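# Push the loaded heat sealer drawer fully closed

## Task

Slide the heat sealer's loaded drawer all the way closed so that, at the end, the sealer's light shows blue, the seal sheet still sits centred and square on the plate, and the sealing frame still rests on the sheet. Everything must stay that way without the robot holding it, and the robot must release and back away once finished.

## Robot and tools

ROBOT. A single six-joint arm with a two-finger gripper, on a base that may sit slightly tilted on the table. Joint order everywhere (in what you send and in every result list) is: waist, shoulder, elbow, wrist pitch, wrist yaw, wrist roll; the gripper opening comes seventh. Shoulder, elbow and wrist roll are reversed against the URDF: their signs are flipped in commands and in readings, so a URDF angle of 1.2 shows as about -1.2, while the stated ranges keep URDF signs. Stated ranges (URDF signs): waist -2.618 to 3.054, shoulder 0.000 to 3.142, elbow 0.000 to 3.142, wrist pitch -1.571 to 1.571, wrist yaw -1.571 to 1.571, wrist roll -2.094 to 2.094 rad. Real limits can differ by up to 0.036 rad either way.

FRAME. Scene origin is on the table surface under the arm base; +z up, +y to the left when facing along +x. The only camera is cam_wrist, 896x504 pixels, mounted on the wrist.

THE SEALER. When the drawer is fully pushed in and stays, the sealer locks it and runs a cycle on its own. Light colours: green ready, amber locked and cycling, blue sealed, red if the drawer is short of fully in or the cycle failed. To retry, draw the drawer out until green, then push it fully in again. The sealer is loose on the table: it must finish within about a finger's width of its start, upright and barely rotated, so push gently and along the drawer's axis. Occasional disturbances may tug a held part or nudge loose items. Nothing may go off the table; avoid drops, slams, hard hits and very hard shoving.

execute_actions(actions). actions is a list of up to 15 actions; each action is a table of up to 15 rows, one row per control step of 1/30 s; a shorter table repeats its final row for the remaining steps. Each row has 7 numbers in [-1, 1]: six joint values in the order above, then the gripper opening. Joint values are offsets, scaled so 1.0 equals 1.202 rad waist, 1.258 shoulder, 1.238 elbow, 2.073 wrist pitch, 2.022 wrist yaw and wrist roll. Every row of an action is measured from the joint angles at that action's start, not from the previous row; for a call's first action that means the angles last reported in this scene. The opening is absolute: +1 fully open, -1 closed. An action asking a joint more than 0.036 rad beyond its range (counted from the action's start angles) is refused; if the first action fails this, or any action is malformed, the entire call is rejected and nothing moves. A joint asked past its real end is stopped there, and the result may say "joint sent to its limit" (absence of that line proves nothing). An empty list just returns state and images.

move(target, speed, blocking). target is one row of 7 numbers as above: joint offsets measured from the Joint positions in the latest result that showed them, plus the opening, which is sent immediately. All joints travel so they finish together, so the gripper path curves. speed is the top speed in rad/s of the joint with farthest to go, 0.01 to 2, default 0.5; paths last 0.5 to 10 s and are cut off at 10 s. Moves do not avoid obstacles; faster contact hits harder and aiming further past contact presses harder. The result adds a move: line with the ending (done, off_target, moving, held, fault), limits=held or limits=none, and the joint farthest from target. With blocking=false you get a result after 0.5 s while motion continues; until a result shows it ended, further moves and execute_actions are refused, so use wait or stop.

wait(seconds): 0 to 10 s, arm keeps its last command; returns early if a running move ends. stop(): brakes a running move; braking needs room. zoom_image(camera, region): camera is cam_wrist, region [x0, y0, x1, y1] in image pixels from the top-left, at most 504x504. finished_scene(scene): ends the given scene number for good and reports success; only call it once the drawer is in, light blue, and the gripper has released and moved away.

RESULTS. Joint positions and Joint velocities list joints in rad and rad/s, then the pad gap in m (0.094 fully open). Joint targets shows what the joints are currently driven toward. grip_measured gives the opening on the command scale; to grip, command about 0.03 below it (less for a lighter hold). "joint command not followed" means the clearance check altered targets. Per step, each joint's target stays within 0.202 (waist), 0.258 (shoulder), 0.238 (elbow), 0.573 (wrist pitch), 0.522 (yaw, roll) rad of its measured angle, and targets are scaled back if the gripper would jump over 70 mm, so large offsets take several actions. Zero offsets can let the arm sag; re-send the offsets to the desired angles first. FAULT and MOTOR HOT lines warn of stops; holding loads heats motors, and overheating halts the arm or makes it drop.

Each tool is called after "Call:" by a JSON object that holds its "fn" and its "kwargs", one argument or row to a line.

## Session

Call:
{"fn": "execute_actions", "kwargs": {
  "actions": []
}}

Scene clock: 0.00 s.
grip_measured=+1.000
Joint names: [waist, shoulder, elbow, wrist pitch, wrist yaw, wrist roll]
Joint positions: [ 1.291 -1.938 -0.875 -0.291  0.557  1.059  0.094]
Joint velocities: [-0.002 -0.007  0.022 -0.037 -0.022 -0.007  0.   ]
Joint targets: [1.302 -1.934 -0.880 -0.294 0.547 1.058]

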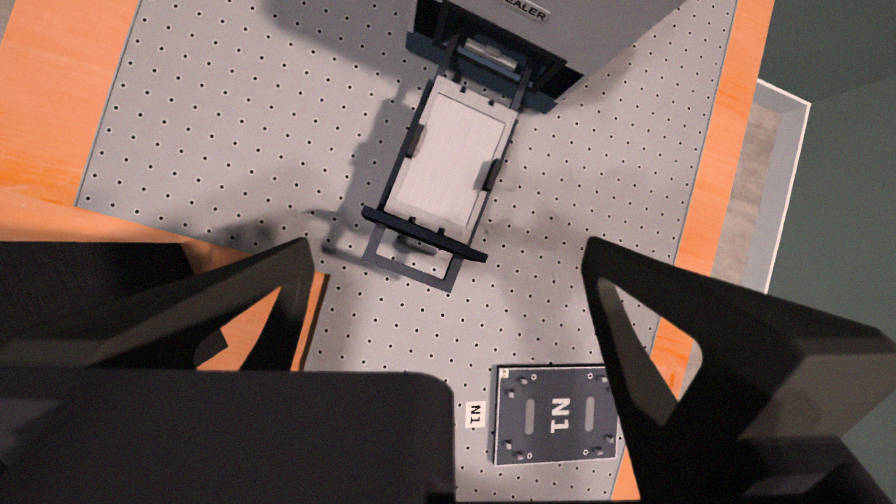

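Call:
{"fn": "zoom_image", "kwargs": {
  "camera": "cam_wrist",
  "region": [330, 0, 630, 300]
}}

Call:
{"fn": "zoom_image", "kwargs": {
  "camera": "cam_wrist",
  "region": [0, 0, 450, 400]
}}

Region (330, 0, 630, 300) of cam_wrist's 896x504 image, scaled by 1.680, with more detail than that image has.

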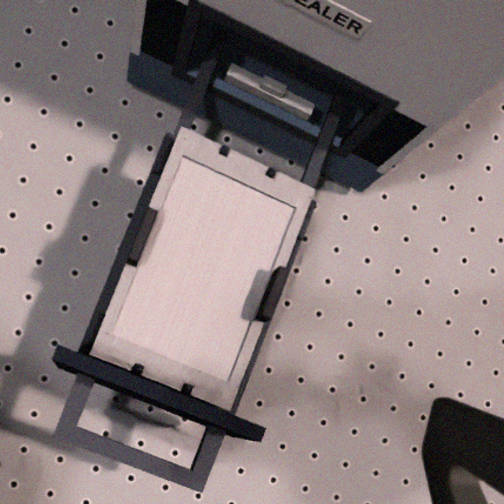

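Region (0, 0, 450, 400) of cam_wrist's 896x504 image, scaled by 1.120, with more detail than that image has.

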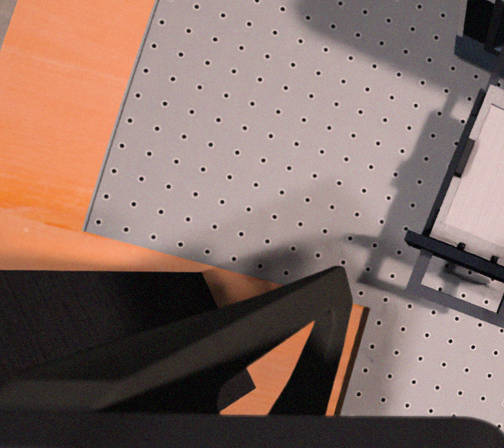

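Call:
{"fn": "move", "kwargs": {
  "target": [0.009, 0.003, -0.004, 0.1, -0.005, 0, 1],
  "speed": 0.5
}}

Scene clock: 50.70 s.
grip_measured=+1.000
Joint names: [waist, shoulder, elbow, wrist pitch, wrist yaw, wrist roll]
Joint positions: [ 1.291 -1.938 -0.875 -0.092  0.557  1.059  0.094]
Joint velocities: [ 0.002 -0.007  0.012 -0.007 -0.051 -0.007  0.   ]
Joint targets: [1.302 -1.934 -0.880 -0.084 0.547 1.059]
move: done; limits=none; farthest joint: the waist, 0.011 radians from its target (0.011 radians at the start)

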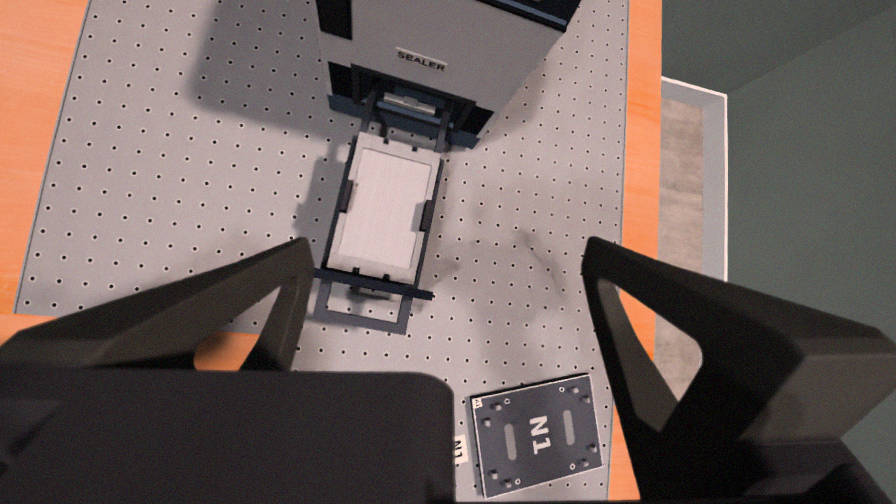

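Call:
{"fn": "zoom_image", "kwargs": {
  "camera": "cam_wrist",
  "region": [0, 0, 336, 336]
}}

Call:
{"fn": "zoom_image", "kwargs": {
  "camera": "cam_wrist",
  "region": [400, 60, 680, 340]
}}

Call:
{"fn": "zoom_image", "kwargs": {
  "camera": "cam_wrist",
  "region": [290, 120, 530, 380]
}}

Region (0, 0, 336, 336) of cam_wrist's 896x504 image, scaled by 1.500, with more detail than that image has.

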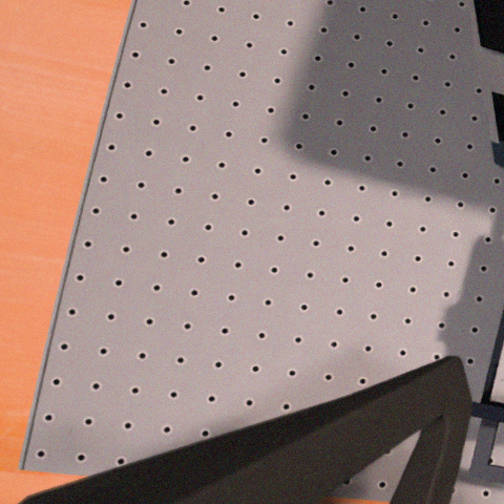

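Region (400, 60, 680, 340) of cam_wrist's 896x504 image, scaled by 1.800, with more detail than that image has.

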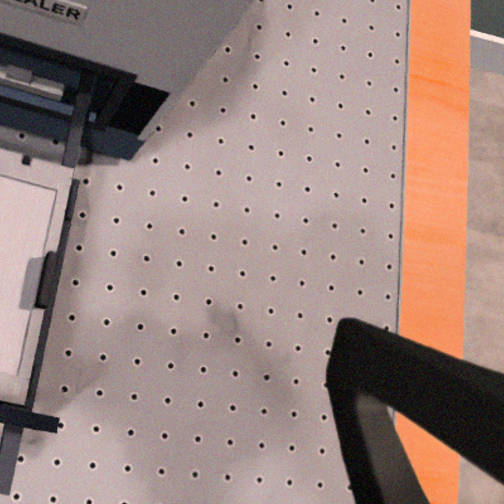

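Region (290, 120, 530, 380) of cam_wrist's 896x504 image, scaled by 1.938, with more detail than that image has; it fills the left 465 columns of this view, and the rest is white.

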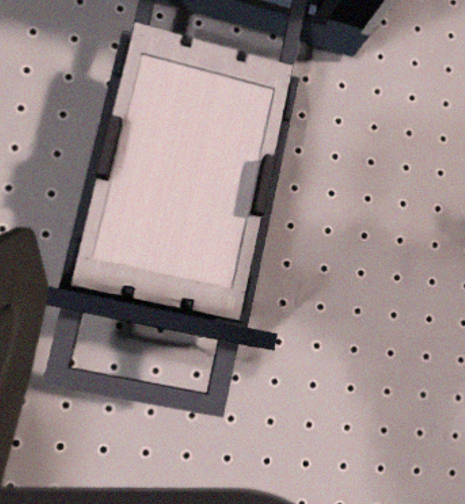

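Call:
{"fn": "move", "kwargs": {
  "target": [-0.5, 0.08, 0.3, 0.12, -0.26, 0.18, 1],
  "speed": 0.7
}}

Scene clock: 135.80 s.
grip_measured=+1.000
Joint names: [waist, shoulder, elbow, wrist pitch, wrist yaw, wrist roll]
Joint positions: [ 0.688 -1.861 -0.518  0.149  0.055  1.416  0.094]
Joint velocities: [ 0.017 -0.007 -0.002 -0.007 -0.007  0.007  0.   ]
Joint targets: [0.690 -1.838 -0.504 0.157 0.031 1.422]
move: off_target; limits=none; farthest joint: the wrist yaw, 0.024 radians from its target (0.525 radians at the start)

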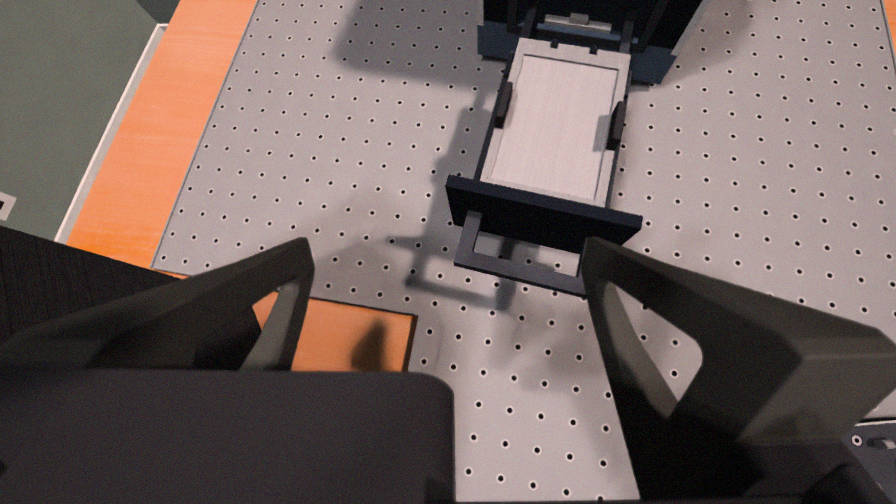

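Call:
{"fn": "move", "kwargs": {
  "target": [-0.456, 0.065, 0.126, 0.125, -0.27, 0.177, 1],
  "speed": 0.6
}}

Scene clock: 143.23 s.
grip_measured=+1.000
Joint names: [waist, shoulder, elbow, wrist pitch, wrist yaw, wrist roll]
Joint positions: [ 0.143 -1.797 -0.383  0.402 -0.466  1.767  0.094]
Joint velocities: [-0.007  0.017 -0.002 -0.007 -0.007  0.007  0.   ]
Joint targets: [0.140 -1.779 -0.362 0.409 -0.490 1.774]
move: off_target; limits=none; farthest joint: the wrist yaw, 0.025 radians from its target (0.546 radians at the start)

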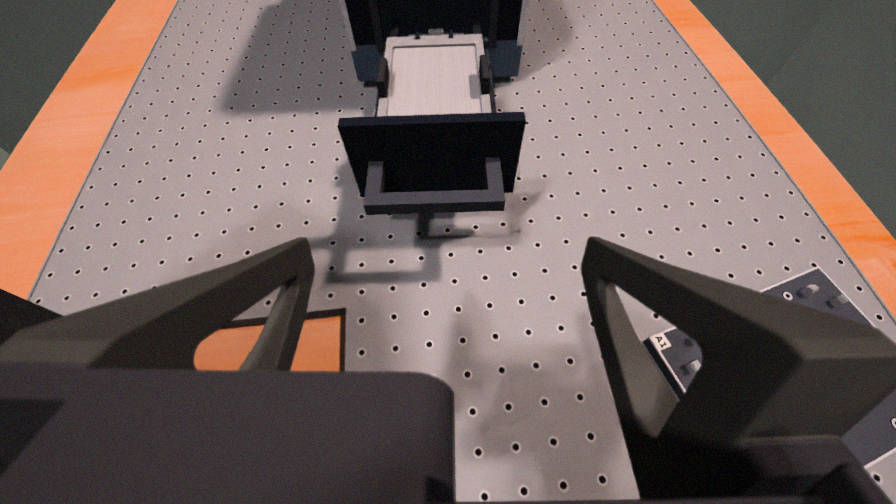

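Call:
{"fn": "zoom_image", "kwargs": {
  "camera": "cam_wrist",
  "region": [310, 100, 630, 420]
}}

Call:
{"fn": "zoom_image", "kwargs": {
  "camera": "cam_wrist",
  "region": [40, 20, 360, 340]
}}

Call:
{"fn": "zoom_image", "kwargs": {
  "camera": "cam_wrist",
  "region": [500, 20, 820, 340]
}}

Region (310, 100, 630, 420) of cam_wrist's 896x504 image, scaled by 1.575, with more detail than that image has.

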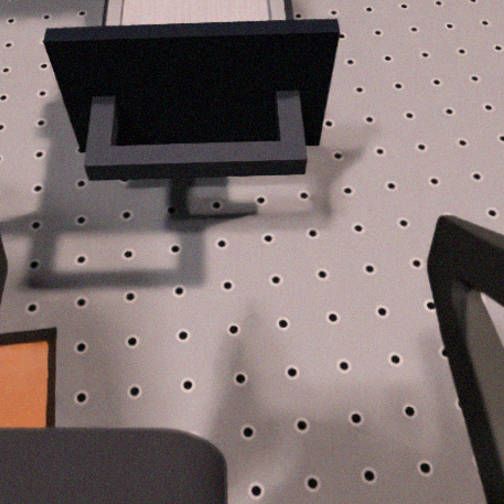

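Region (40, 20, 360, 340) of cam_wrist's 896x504 image, scaled by 1.575, with more detail than that image has.

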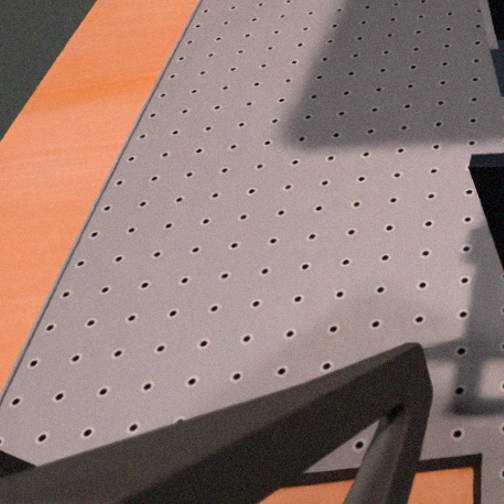

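Region (500, 20, 820, 340) of cam_wrist's 896x504 image, scaled by 1.575, with more detail than that image has.

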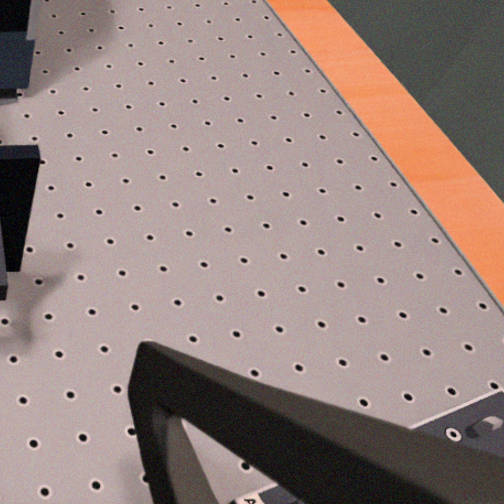

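Call:
{"fn": "move", "kwargs": {
  "target": [0.13, -0.4185, -0.144, 0.194, 0.05, -0.06, -1],
  "speed": 0.5
}}

Scene clock: 194.70 s.
grip_measured=-0.992
Joint names: [waist, shoulder, elbow, wrist pitch, wrist yaw, wrist roll]
Joint positions: [ 0.281 -2.306 -0.545  0.797 -0.361  1.652  0.   ]
Joint velocities: [ 0.007 -0.002  0.017 -0.022 -0.007  0.037 -0.   ]
Joint targets: [0.299 -2.323 -0.561 0.804 -0.365 1.646]
move: done; limits=none; farthest joint: the waist, 0.018 radians from its target (0.156 radians at the start)

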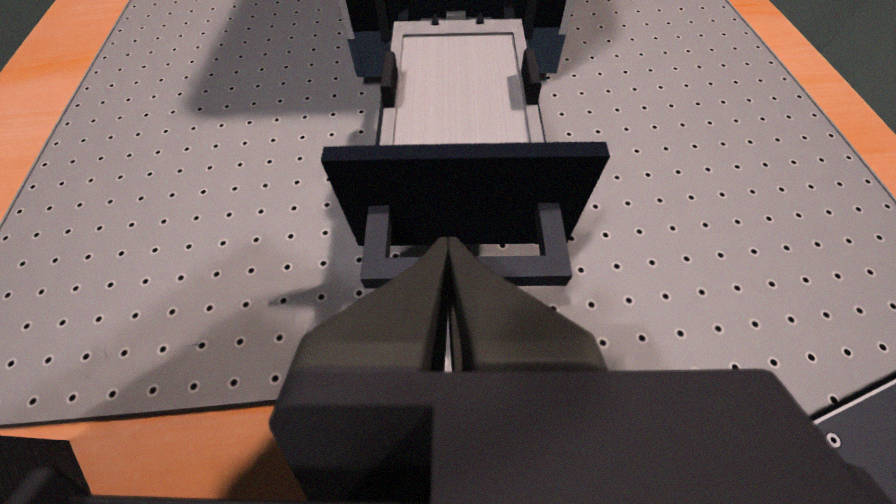

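Call:
{"fn": "move", "kwargs": {
  "target": [0.031, -0.0835, -0.1006, -0.012, -0.021, -0.003, -1],
  "speed": 0.2
}}

Scene clock: 220.57 s.
grip_measured=-0.992
Joint names: [waist, shoulder, elbow, wrist pitch, wrist yaw, wrist roll]
Joint positions: [ 0.299 -2.39  -0.655  0.786 -0.378  1.652  0.   ]
Joint velocities: [-0.007 -0.007  0.002  0.007  0.007 -0.007 -0.001]
Joint targets: [0.319 -2.411 -0.670 0.772 -0.403 1.646]
move: off_target; limits=none; farthest joint: the wrist yaw, 0.025 radians from its target (0.043 radians at the start)

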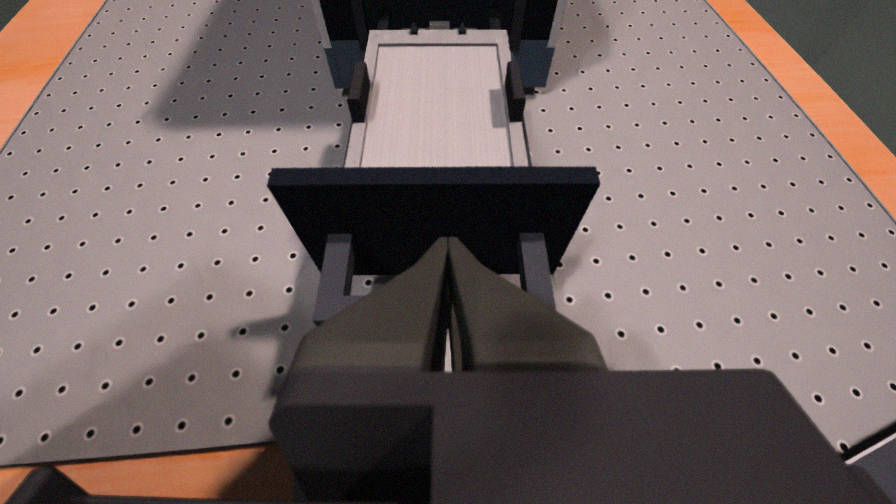

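Call:
{"fn": "move", "kwargs": {
  "target": [0.1547, -0.15, -0.1276, 0.027, 0.045, -0.074, -1],
  "speed": 0.08
}}

Scene clock: 230.93 s.
grip_measured=-0.992
Joint names: [waist, shoulder, elbow, wrist pitch, wrist yaw, wrist roll]
Joint positions: [ 0.46  -2.556 -0.797  0.842 -0.272  1.508  0.   ]
Joint velocities: [-0.002  0.007  0.012  0.037 -0.007  0.051 -0.001]
Joint targets: [0.485 -2.579 -0.813 0.842 -0.287 1.502]
move: off_target; limits=none; farthest joint: the waist, 0.025 radians from its target (0.186 radians at the start)

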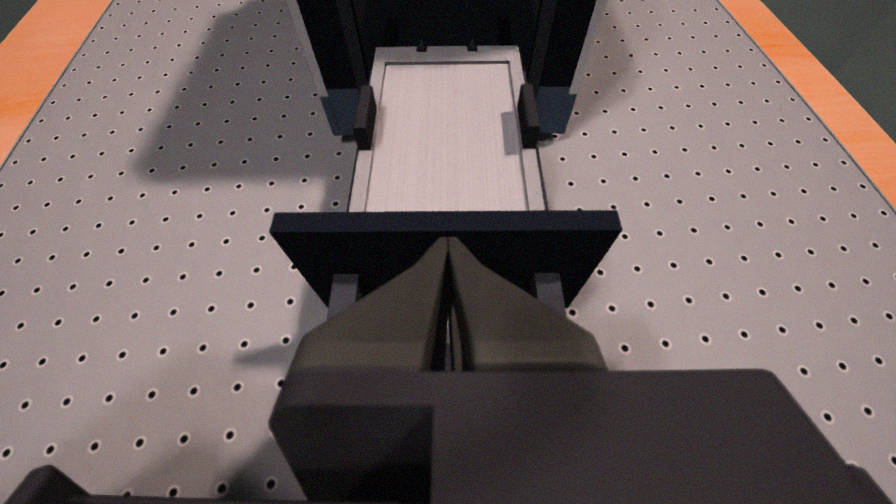

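Call:
{"fn": "move", "kwargs": {
  "target": [0.0946, -0.14, -0.161, -0.0096, 0.018, -0.038, -1],
  "speed": 0.12
}}

Scene clock: 242.40 s.
grip_measured=-0.992
Joint names: [waist, shoulder, elbow, wrist pitch, wrist yaw, wrist roll]
Joint positions: [ 0.549 -2.708 -0.981  0.841 -0.227  1.437  0.   ]
Joint velocities: [-0.007 -0.007 -0.012 -0.007 -0.007 -0.007  0.   ]
Joint targets: [0.574 -2.732 -0.997 0.822 -0.236 1.431]
move: off_target; limits=none; farthest joint: the waist, 0.025 radians from its target (0.113 radians at the start)

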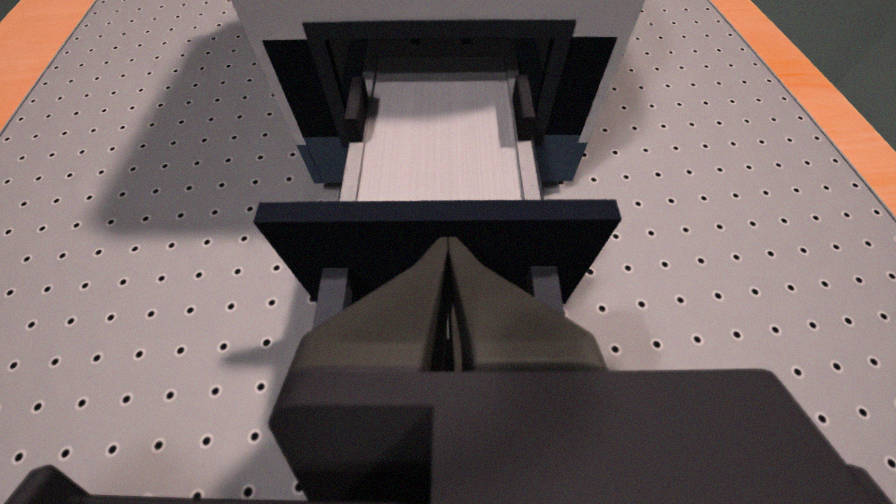

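Call:
{"fn": "move", "kwargs": {
  "target": [0.119, -0.1653, -0.2367, -0.051, 0.03, -0.0485, -1],
  "speed": 0.14
}}

Scene clock: 259.33 s.
grip_measured=-0.992
Joint names: [waist, shoulder, elbow, wrist pitch, wrist yaw, wrist roll]
Joint positions: [ 0.664 -2.894 -1.256  0.75  -0.153  1.345  0.   ]
Joint velocities: [-0.012  0.007  0.017  0.022 -0.007 -0.037  0.001]
Joint targets: [0.692 -2.916 -1.274 0.736 -0.166 1.339]
move: off_target; limits=none; farthest joint: the waist, 0.028 radians from its target (0.143 radians at the start)

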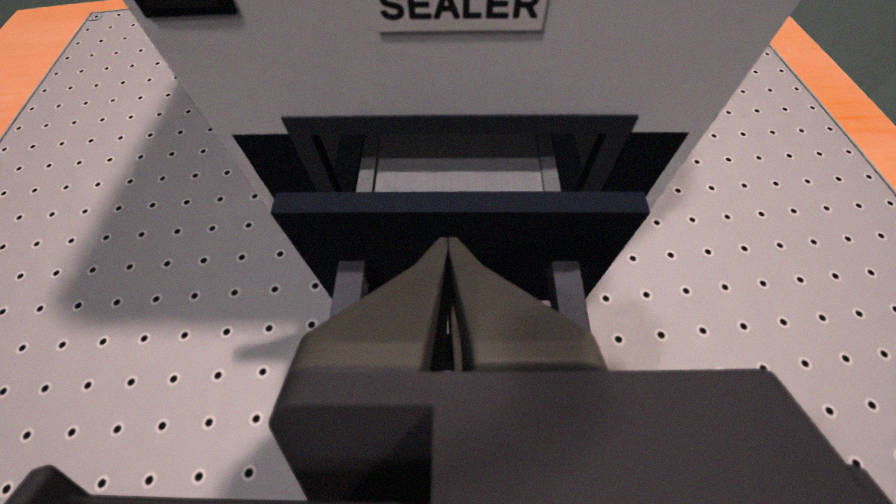

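Call:
{"fn": "move", "kwargs": {
  "target": [0.051, -0.0556, -0.083, -0.0154, 0.004, -0.016, -1],
  "speed": 0.08
}}

Scene clock: 269.53 s.
grip_measured=-0.992
Joint names: [waist, shoulder, elbow, wrist pitch, wrist yaw, wrist roll]
Joint positions: [ 0.695 -2.944 -1.339  0.732 -0.125  1.318  0.   ]
Joint velocities: [-0.012  0.012  0.032  0.007  0.037  0.022 -0.   ]
Joint targets: [0.725 -2.964 -1.359 0.718 -0.145 1.313]
move: off_target; limits=none; farthest joint: the waist, 0.030 radians from its target (0.061 radians at the start)

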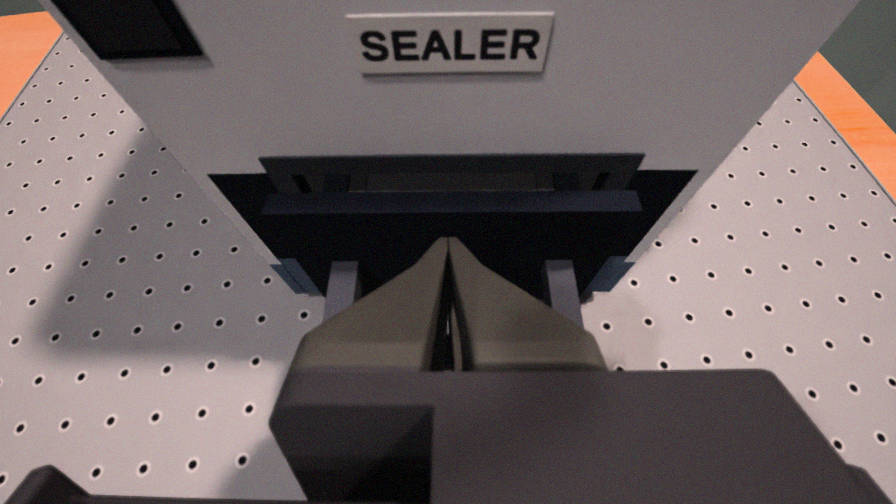

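Call:
{"fn": "zoom_image", "kwargs": {
  "camera": "cam_wrist",
  "region": [160, 130, 400, 370]
}}

Call:
{"fn": "move", "kwargs": {
  "target": [0.039, -0.035, -0.05, -0.0145, -0.006, -0.009, -1],
  "speed": 0.05
}}

Region (160, 130, 400, 370) of cam_wrist's 896x504 image, scaled by 2.100, with more detail than that image has.

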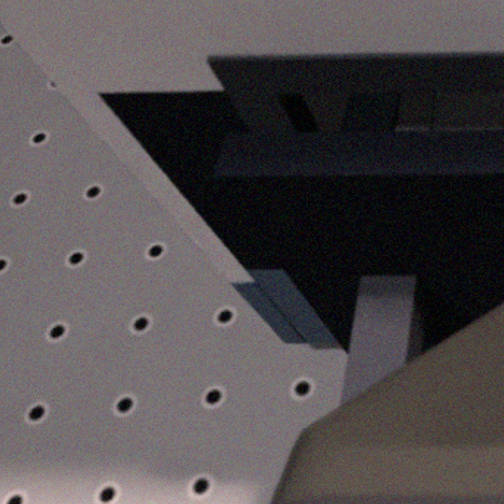

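Scene clock: 273.83 s.
grip_measured=-0.992
Joint names: [waist, shoulder, elbow, wrist pitch, wrist yaw, wrist roll]
Joint positions: [ 0.711 -2.968 -1.382  0.717 -0.116  1.306  0.   ]
Joint velocities: [-0.007  0.017  0.007 -0.037  0.007 -0.007  0.001]
Joint targets: [0.742 -2.989 -1.401 0.702 -0.137 1.300]
move: off_target; limits=none; farthest joint: the waist, 0.031 radians from its target (0.047 radians at the start)

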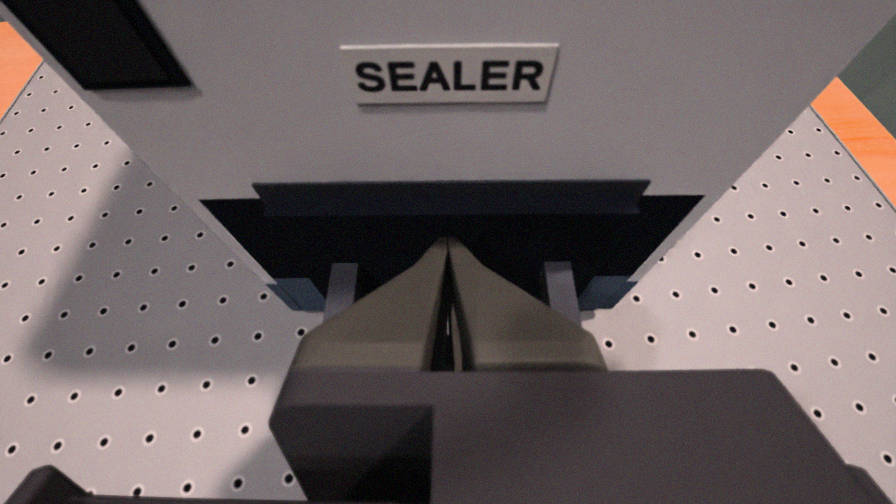

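Call:
{"fn": "move", "kwargs": {
  "target": [0.031, -0.0243, -0.029, -0.0104, -0.0095, -0.0054, -1],
  "speed": 0.05
}}

Call:
{"fn": "zoom_image", "kwargs": {
  "camera": "cam_wrist",
  "region": [160, 130, 400, 370]
}}

Scene clock: 278.50 s.
grip_measured=-0.992
Joint names: [waist, shoulder, elbow, wrist pitch, wrist yaw, wrist roll]
Joint positions: [ 0.714 -2.975 -1.394  0.712 -0.114  1.301  0.   ]
Joint velocities: [ 0.012  0.022 -0.022  0.007  0.007 -0.022 -0.001]
Joint targets: [0.748 -2.999 -1.418 0.696 -0.135 1.295]
move: off_target; limits=none; farthest joint: the waist, 0.034 radians from its target (0.037 radians at the start)

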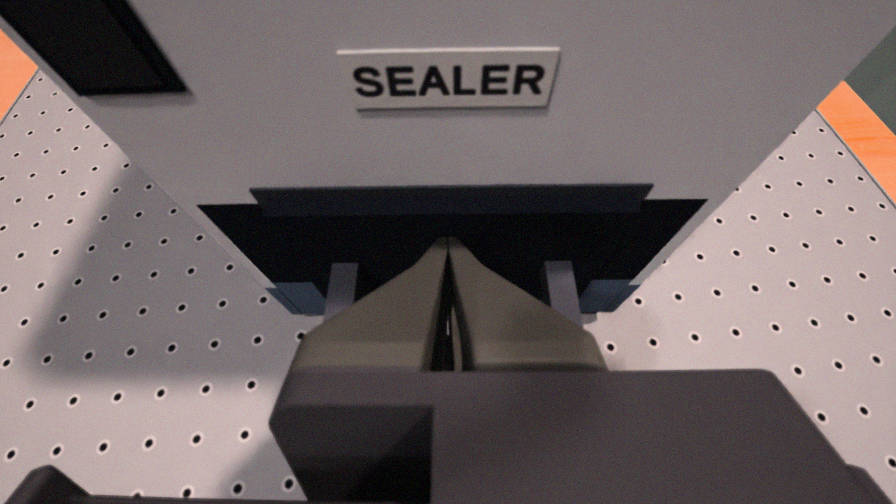

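Region (160, 130, 400, 370) of cam_wrist's 896x504 image, scaled by 2.100, with more detail than that image has.

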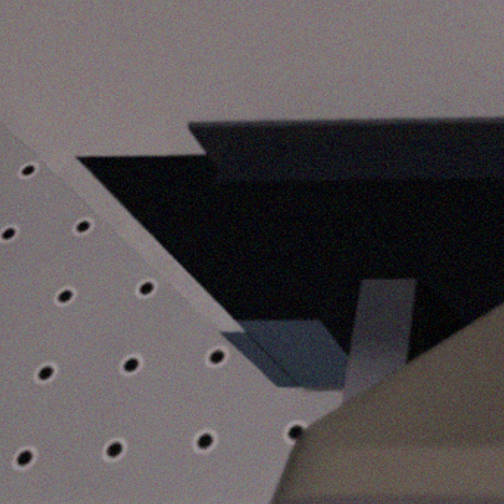

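Call:
{"fn": "execute_actions", "kwargs": {
  "actions": [
    [[0.0295,-0.0205,-0.022,-0.008,-0.011,-0.003,-1],[0.030,-0.0215,-0.0235,-0.0083,-0.011,-0.003,-1],[0.031,-0.0225,-0.025,-0.0086,-0.0115,-0.003,-1],[0.032,-0.0235,-0.0265,-0.009,-0.012,-0.003,-1],[0.033,-0.0245,-0.028,-0.0093,-0.0125,-0.003,-1],[0.034,-0.0255,-0.0295,-0.0096,-0.013,-0.003,-1],[0.035,-0.0265,-0.031,-0.01,-0.0135,-0.003,-1],[0.036,-0.0275,-0.0325,-0.0103,-0.014,-0.003,-1],[0.037,-0.0285,-0.034,-0.0106,-0.0145,-0.003,-1]]
  ]
}}

Call:
{"fn": "zoom_image", "kwargs": {
  "camera": "cam_wrist",
  "region": [160, 130, 400, 370]
}}

Scene clock: 283.70 s.
grip_measured=-0.992
Joint names: [waist, shoulder, elbow, wrist pitch, wrist yaw, wrist roll]
Joint positions: [ 0.715 -2.975 -1.396  0.706 -0.114  1.3    0.   ]
Joint velocities: [-0.017  0.002  0.007 -0.037 -0.051  0.037  0.   ]
Joint targets: [0.758 -3.011 -1.436 0.690 -0.143 1.295]

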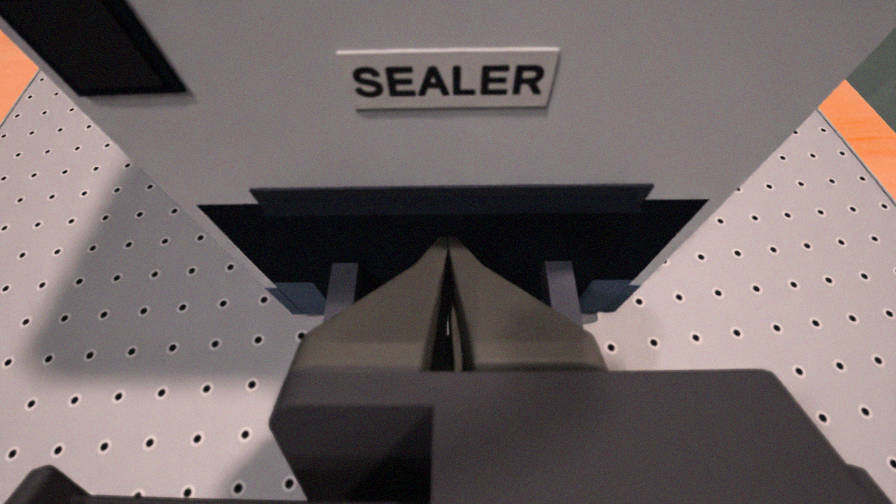

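Region (160, 130, 400, 370) of cam_wrist's 896x504 image, scaled by 2.100, with more detail than that image has.

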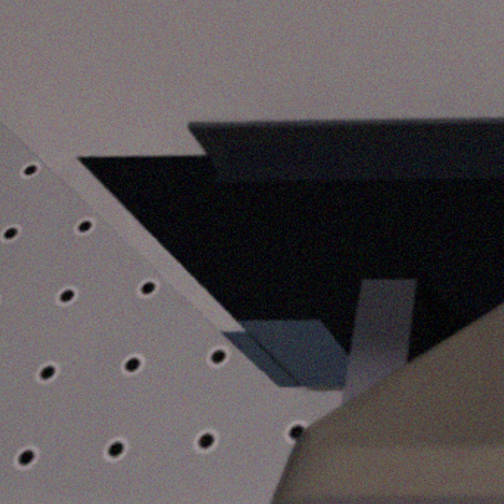

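Call:
{"fn": "move", "kwargs": {
  "target": [-0.11, 0.24, 0.365, 0.064, -0.08, 0.057, -1],
  "speed": 0.5
}}

Call:
{"fn": "move", "kwargs": {
  "target": [-0.12, 0.3, 0.26, 0.0, -0.3, 0.08, -1],
  "speed": 0.7
}}

Scene clock: 292.67 s.
grip_measured=-0.992
Joint names: [waist, shoulder, elbow, wrist pitch, wrist yaw, wrist roll]
Joint positions: [ 0.58  -2.691 -0.964  0.832 -0.251  1.408  0.   ]
Joint velocities: [-0.002 -0.002  0.007 -0.051 -0.022  0.037 -0.001]
Joint targets: [0.582 -2.674 -0.945 0.839 -0.276 1.415]
move: off_target; limits=none; farthest joint: the wrist yaw, 0.025 radians from its target (0.162 radians at the start)

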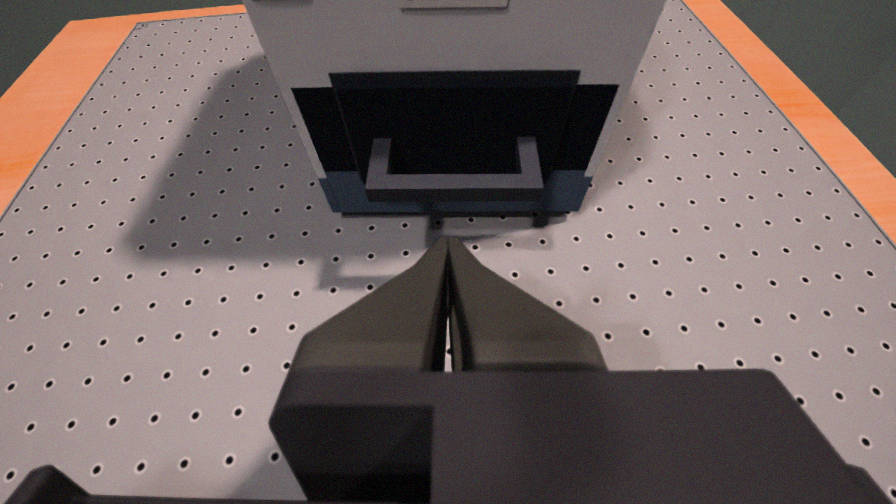

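Scene clock: 294.40 s.
grip_measured=-0.992
Joint names: [waist, shoulder, elbow, wrist pitch, wrist yaw, wrist roll]
Joint positions: [ 0.437 -2.328 -0.664  0.832 -0.835  1.565  0.   ]
Joint velocities: [-0.012 -0.017  0.002 -0.022 -0.022  0.007 -0.   ]
Joint targets: [0.436 -2.314 -0.642 0.832 -0.857 1.570]
move: off_target; limits=none; farthest joint: the wrist yaw, 0.023 radians from its target (0.607 radians at the start)

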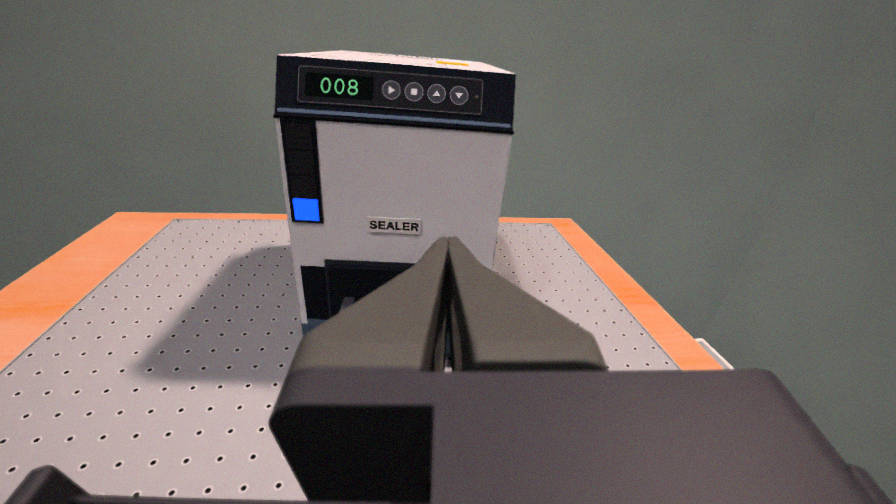

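The light is blue and the arm is clear.

Call:
{"fn": "finished_scene", "kwargs": {
  "scene": 1
}}

The scene is finished: the task was done.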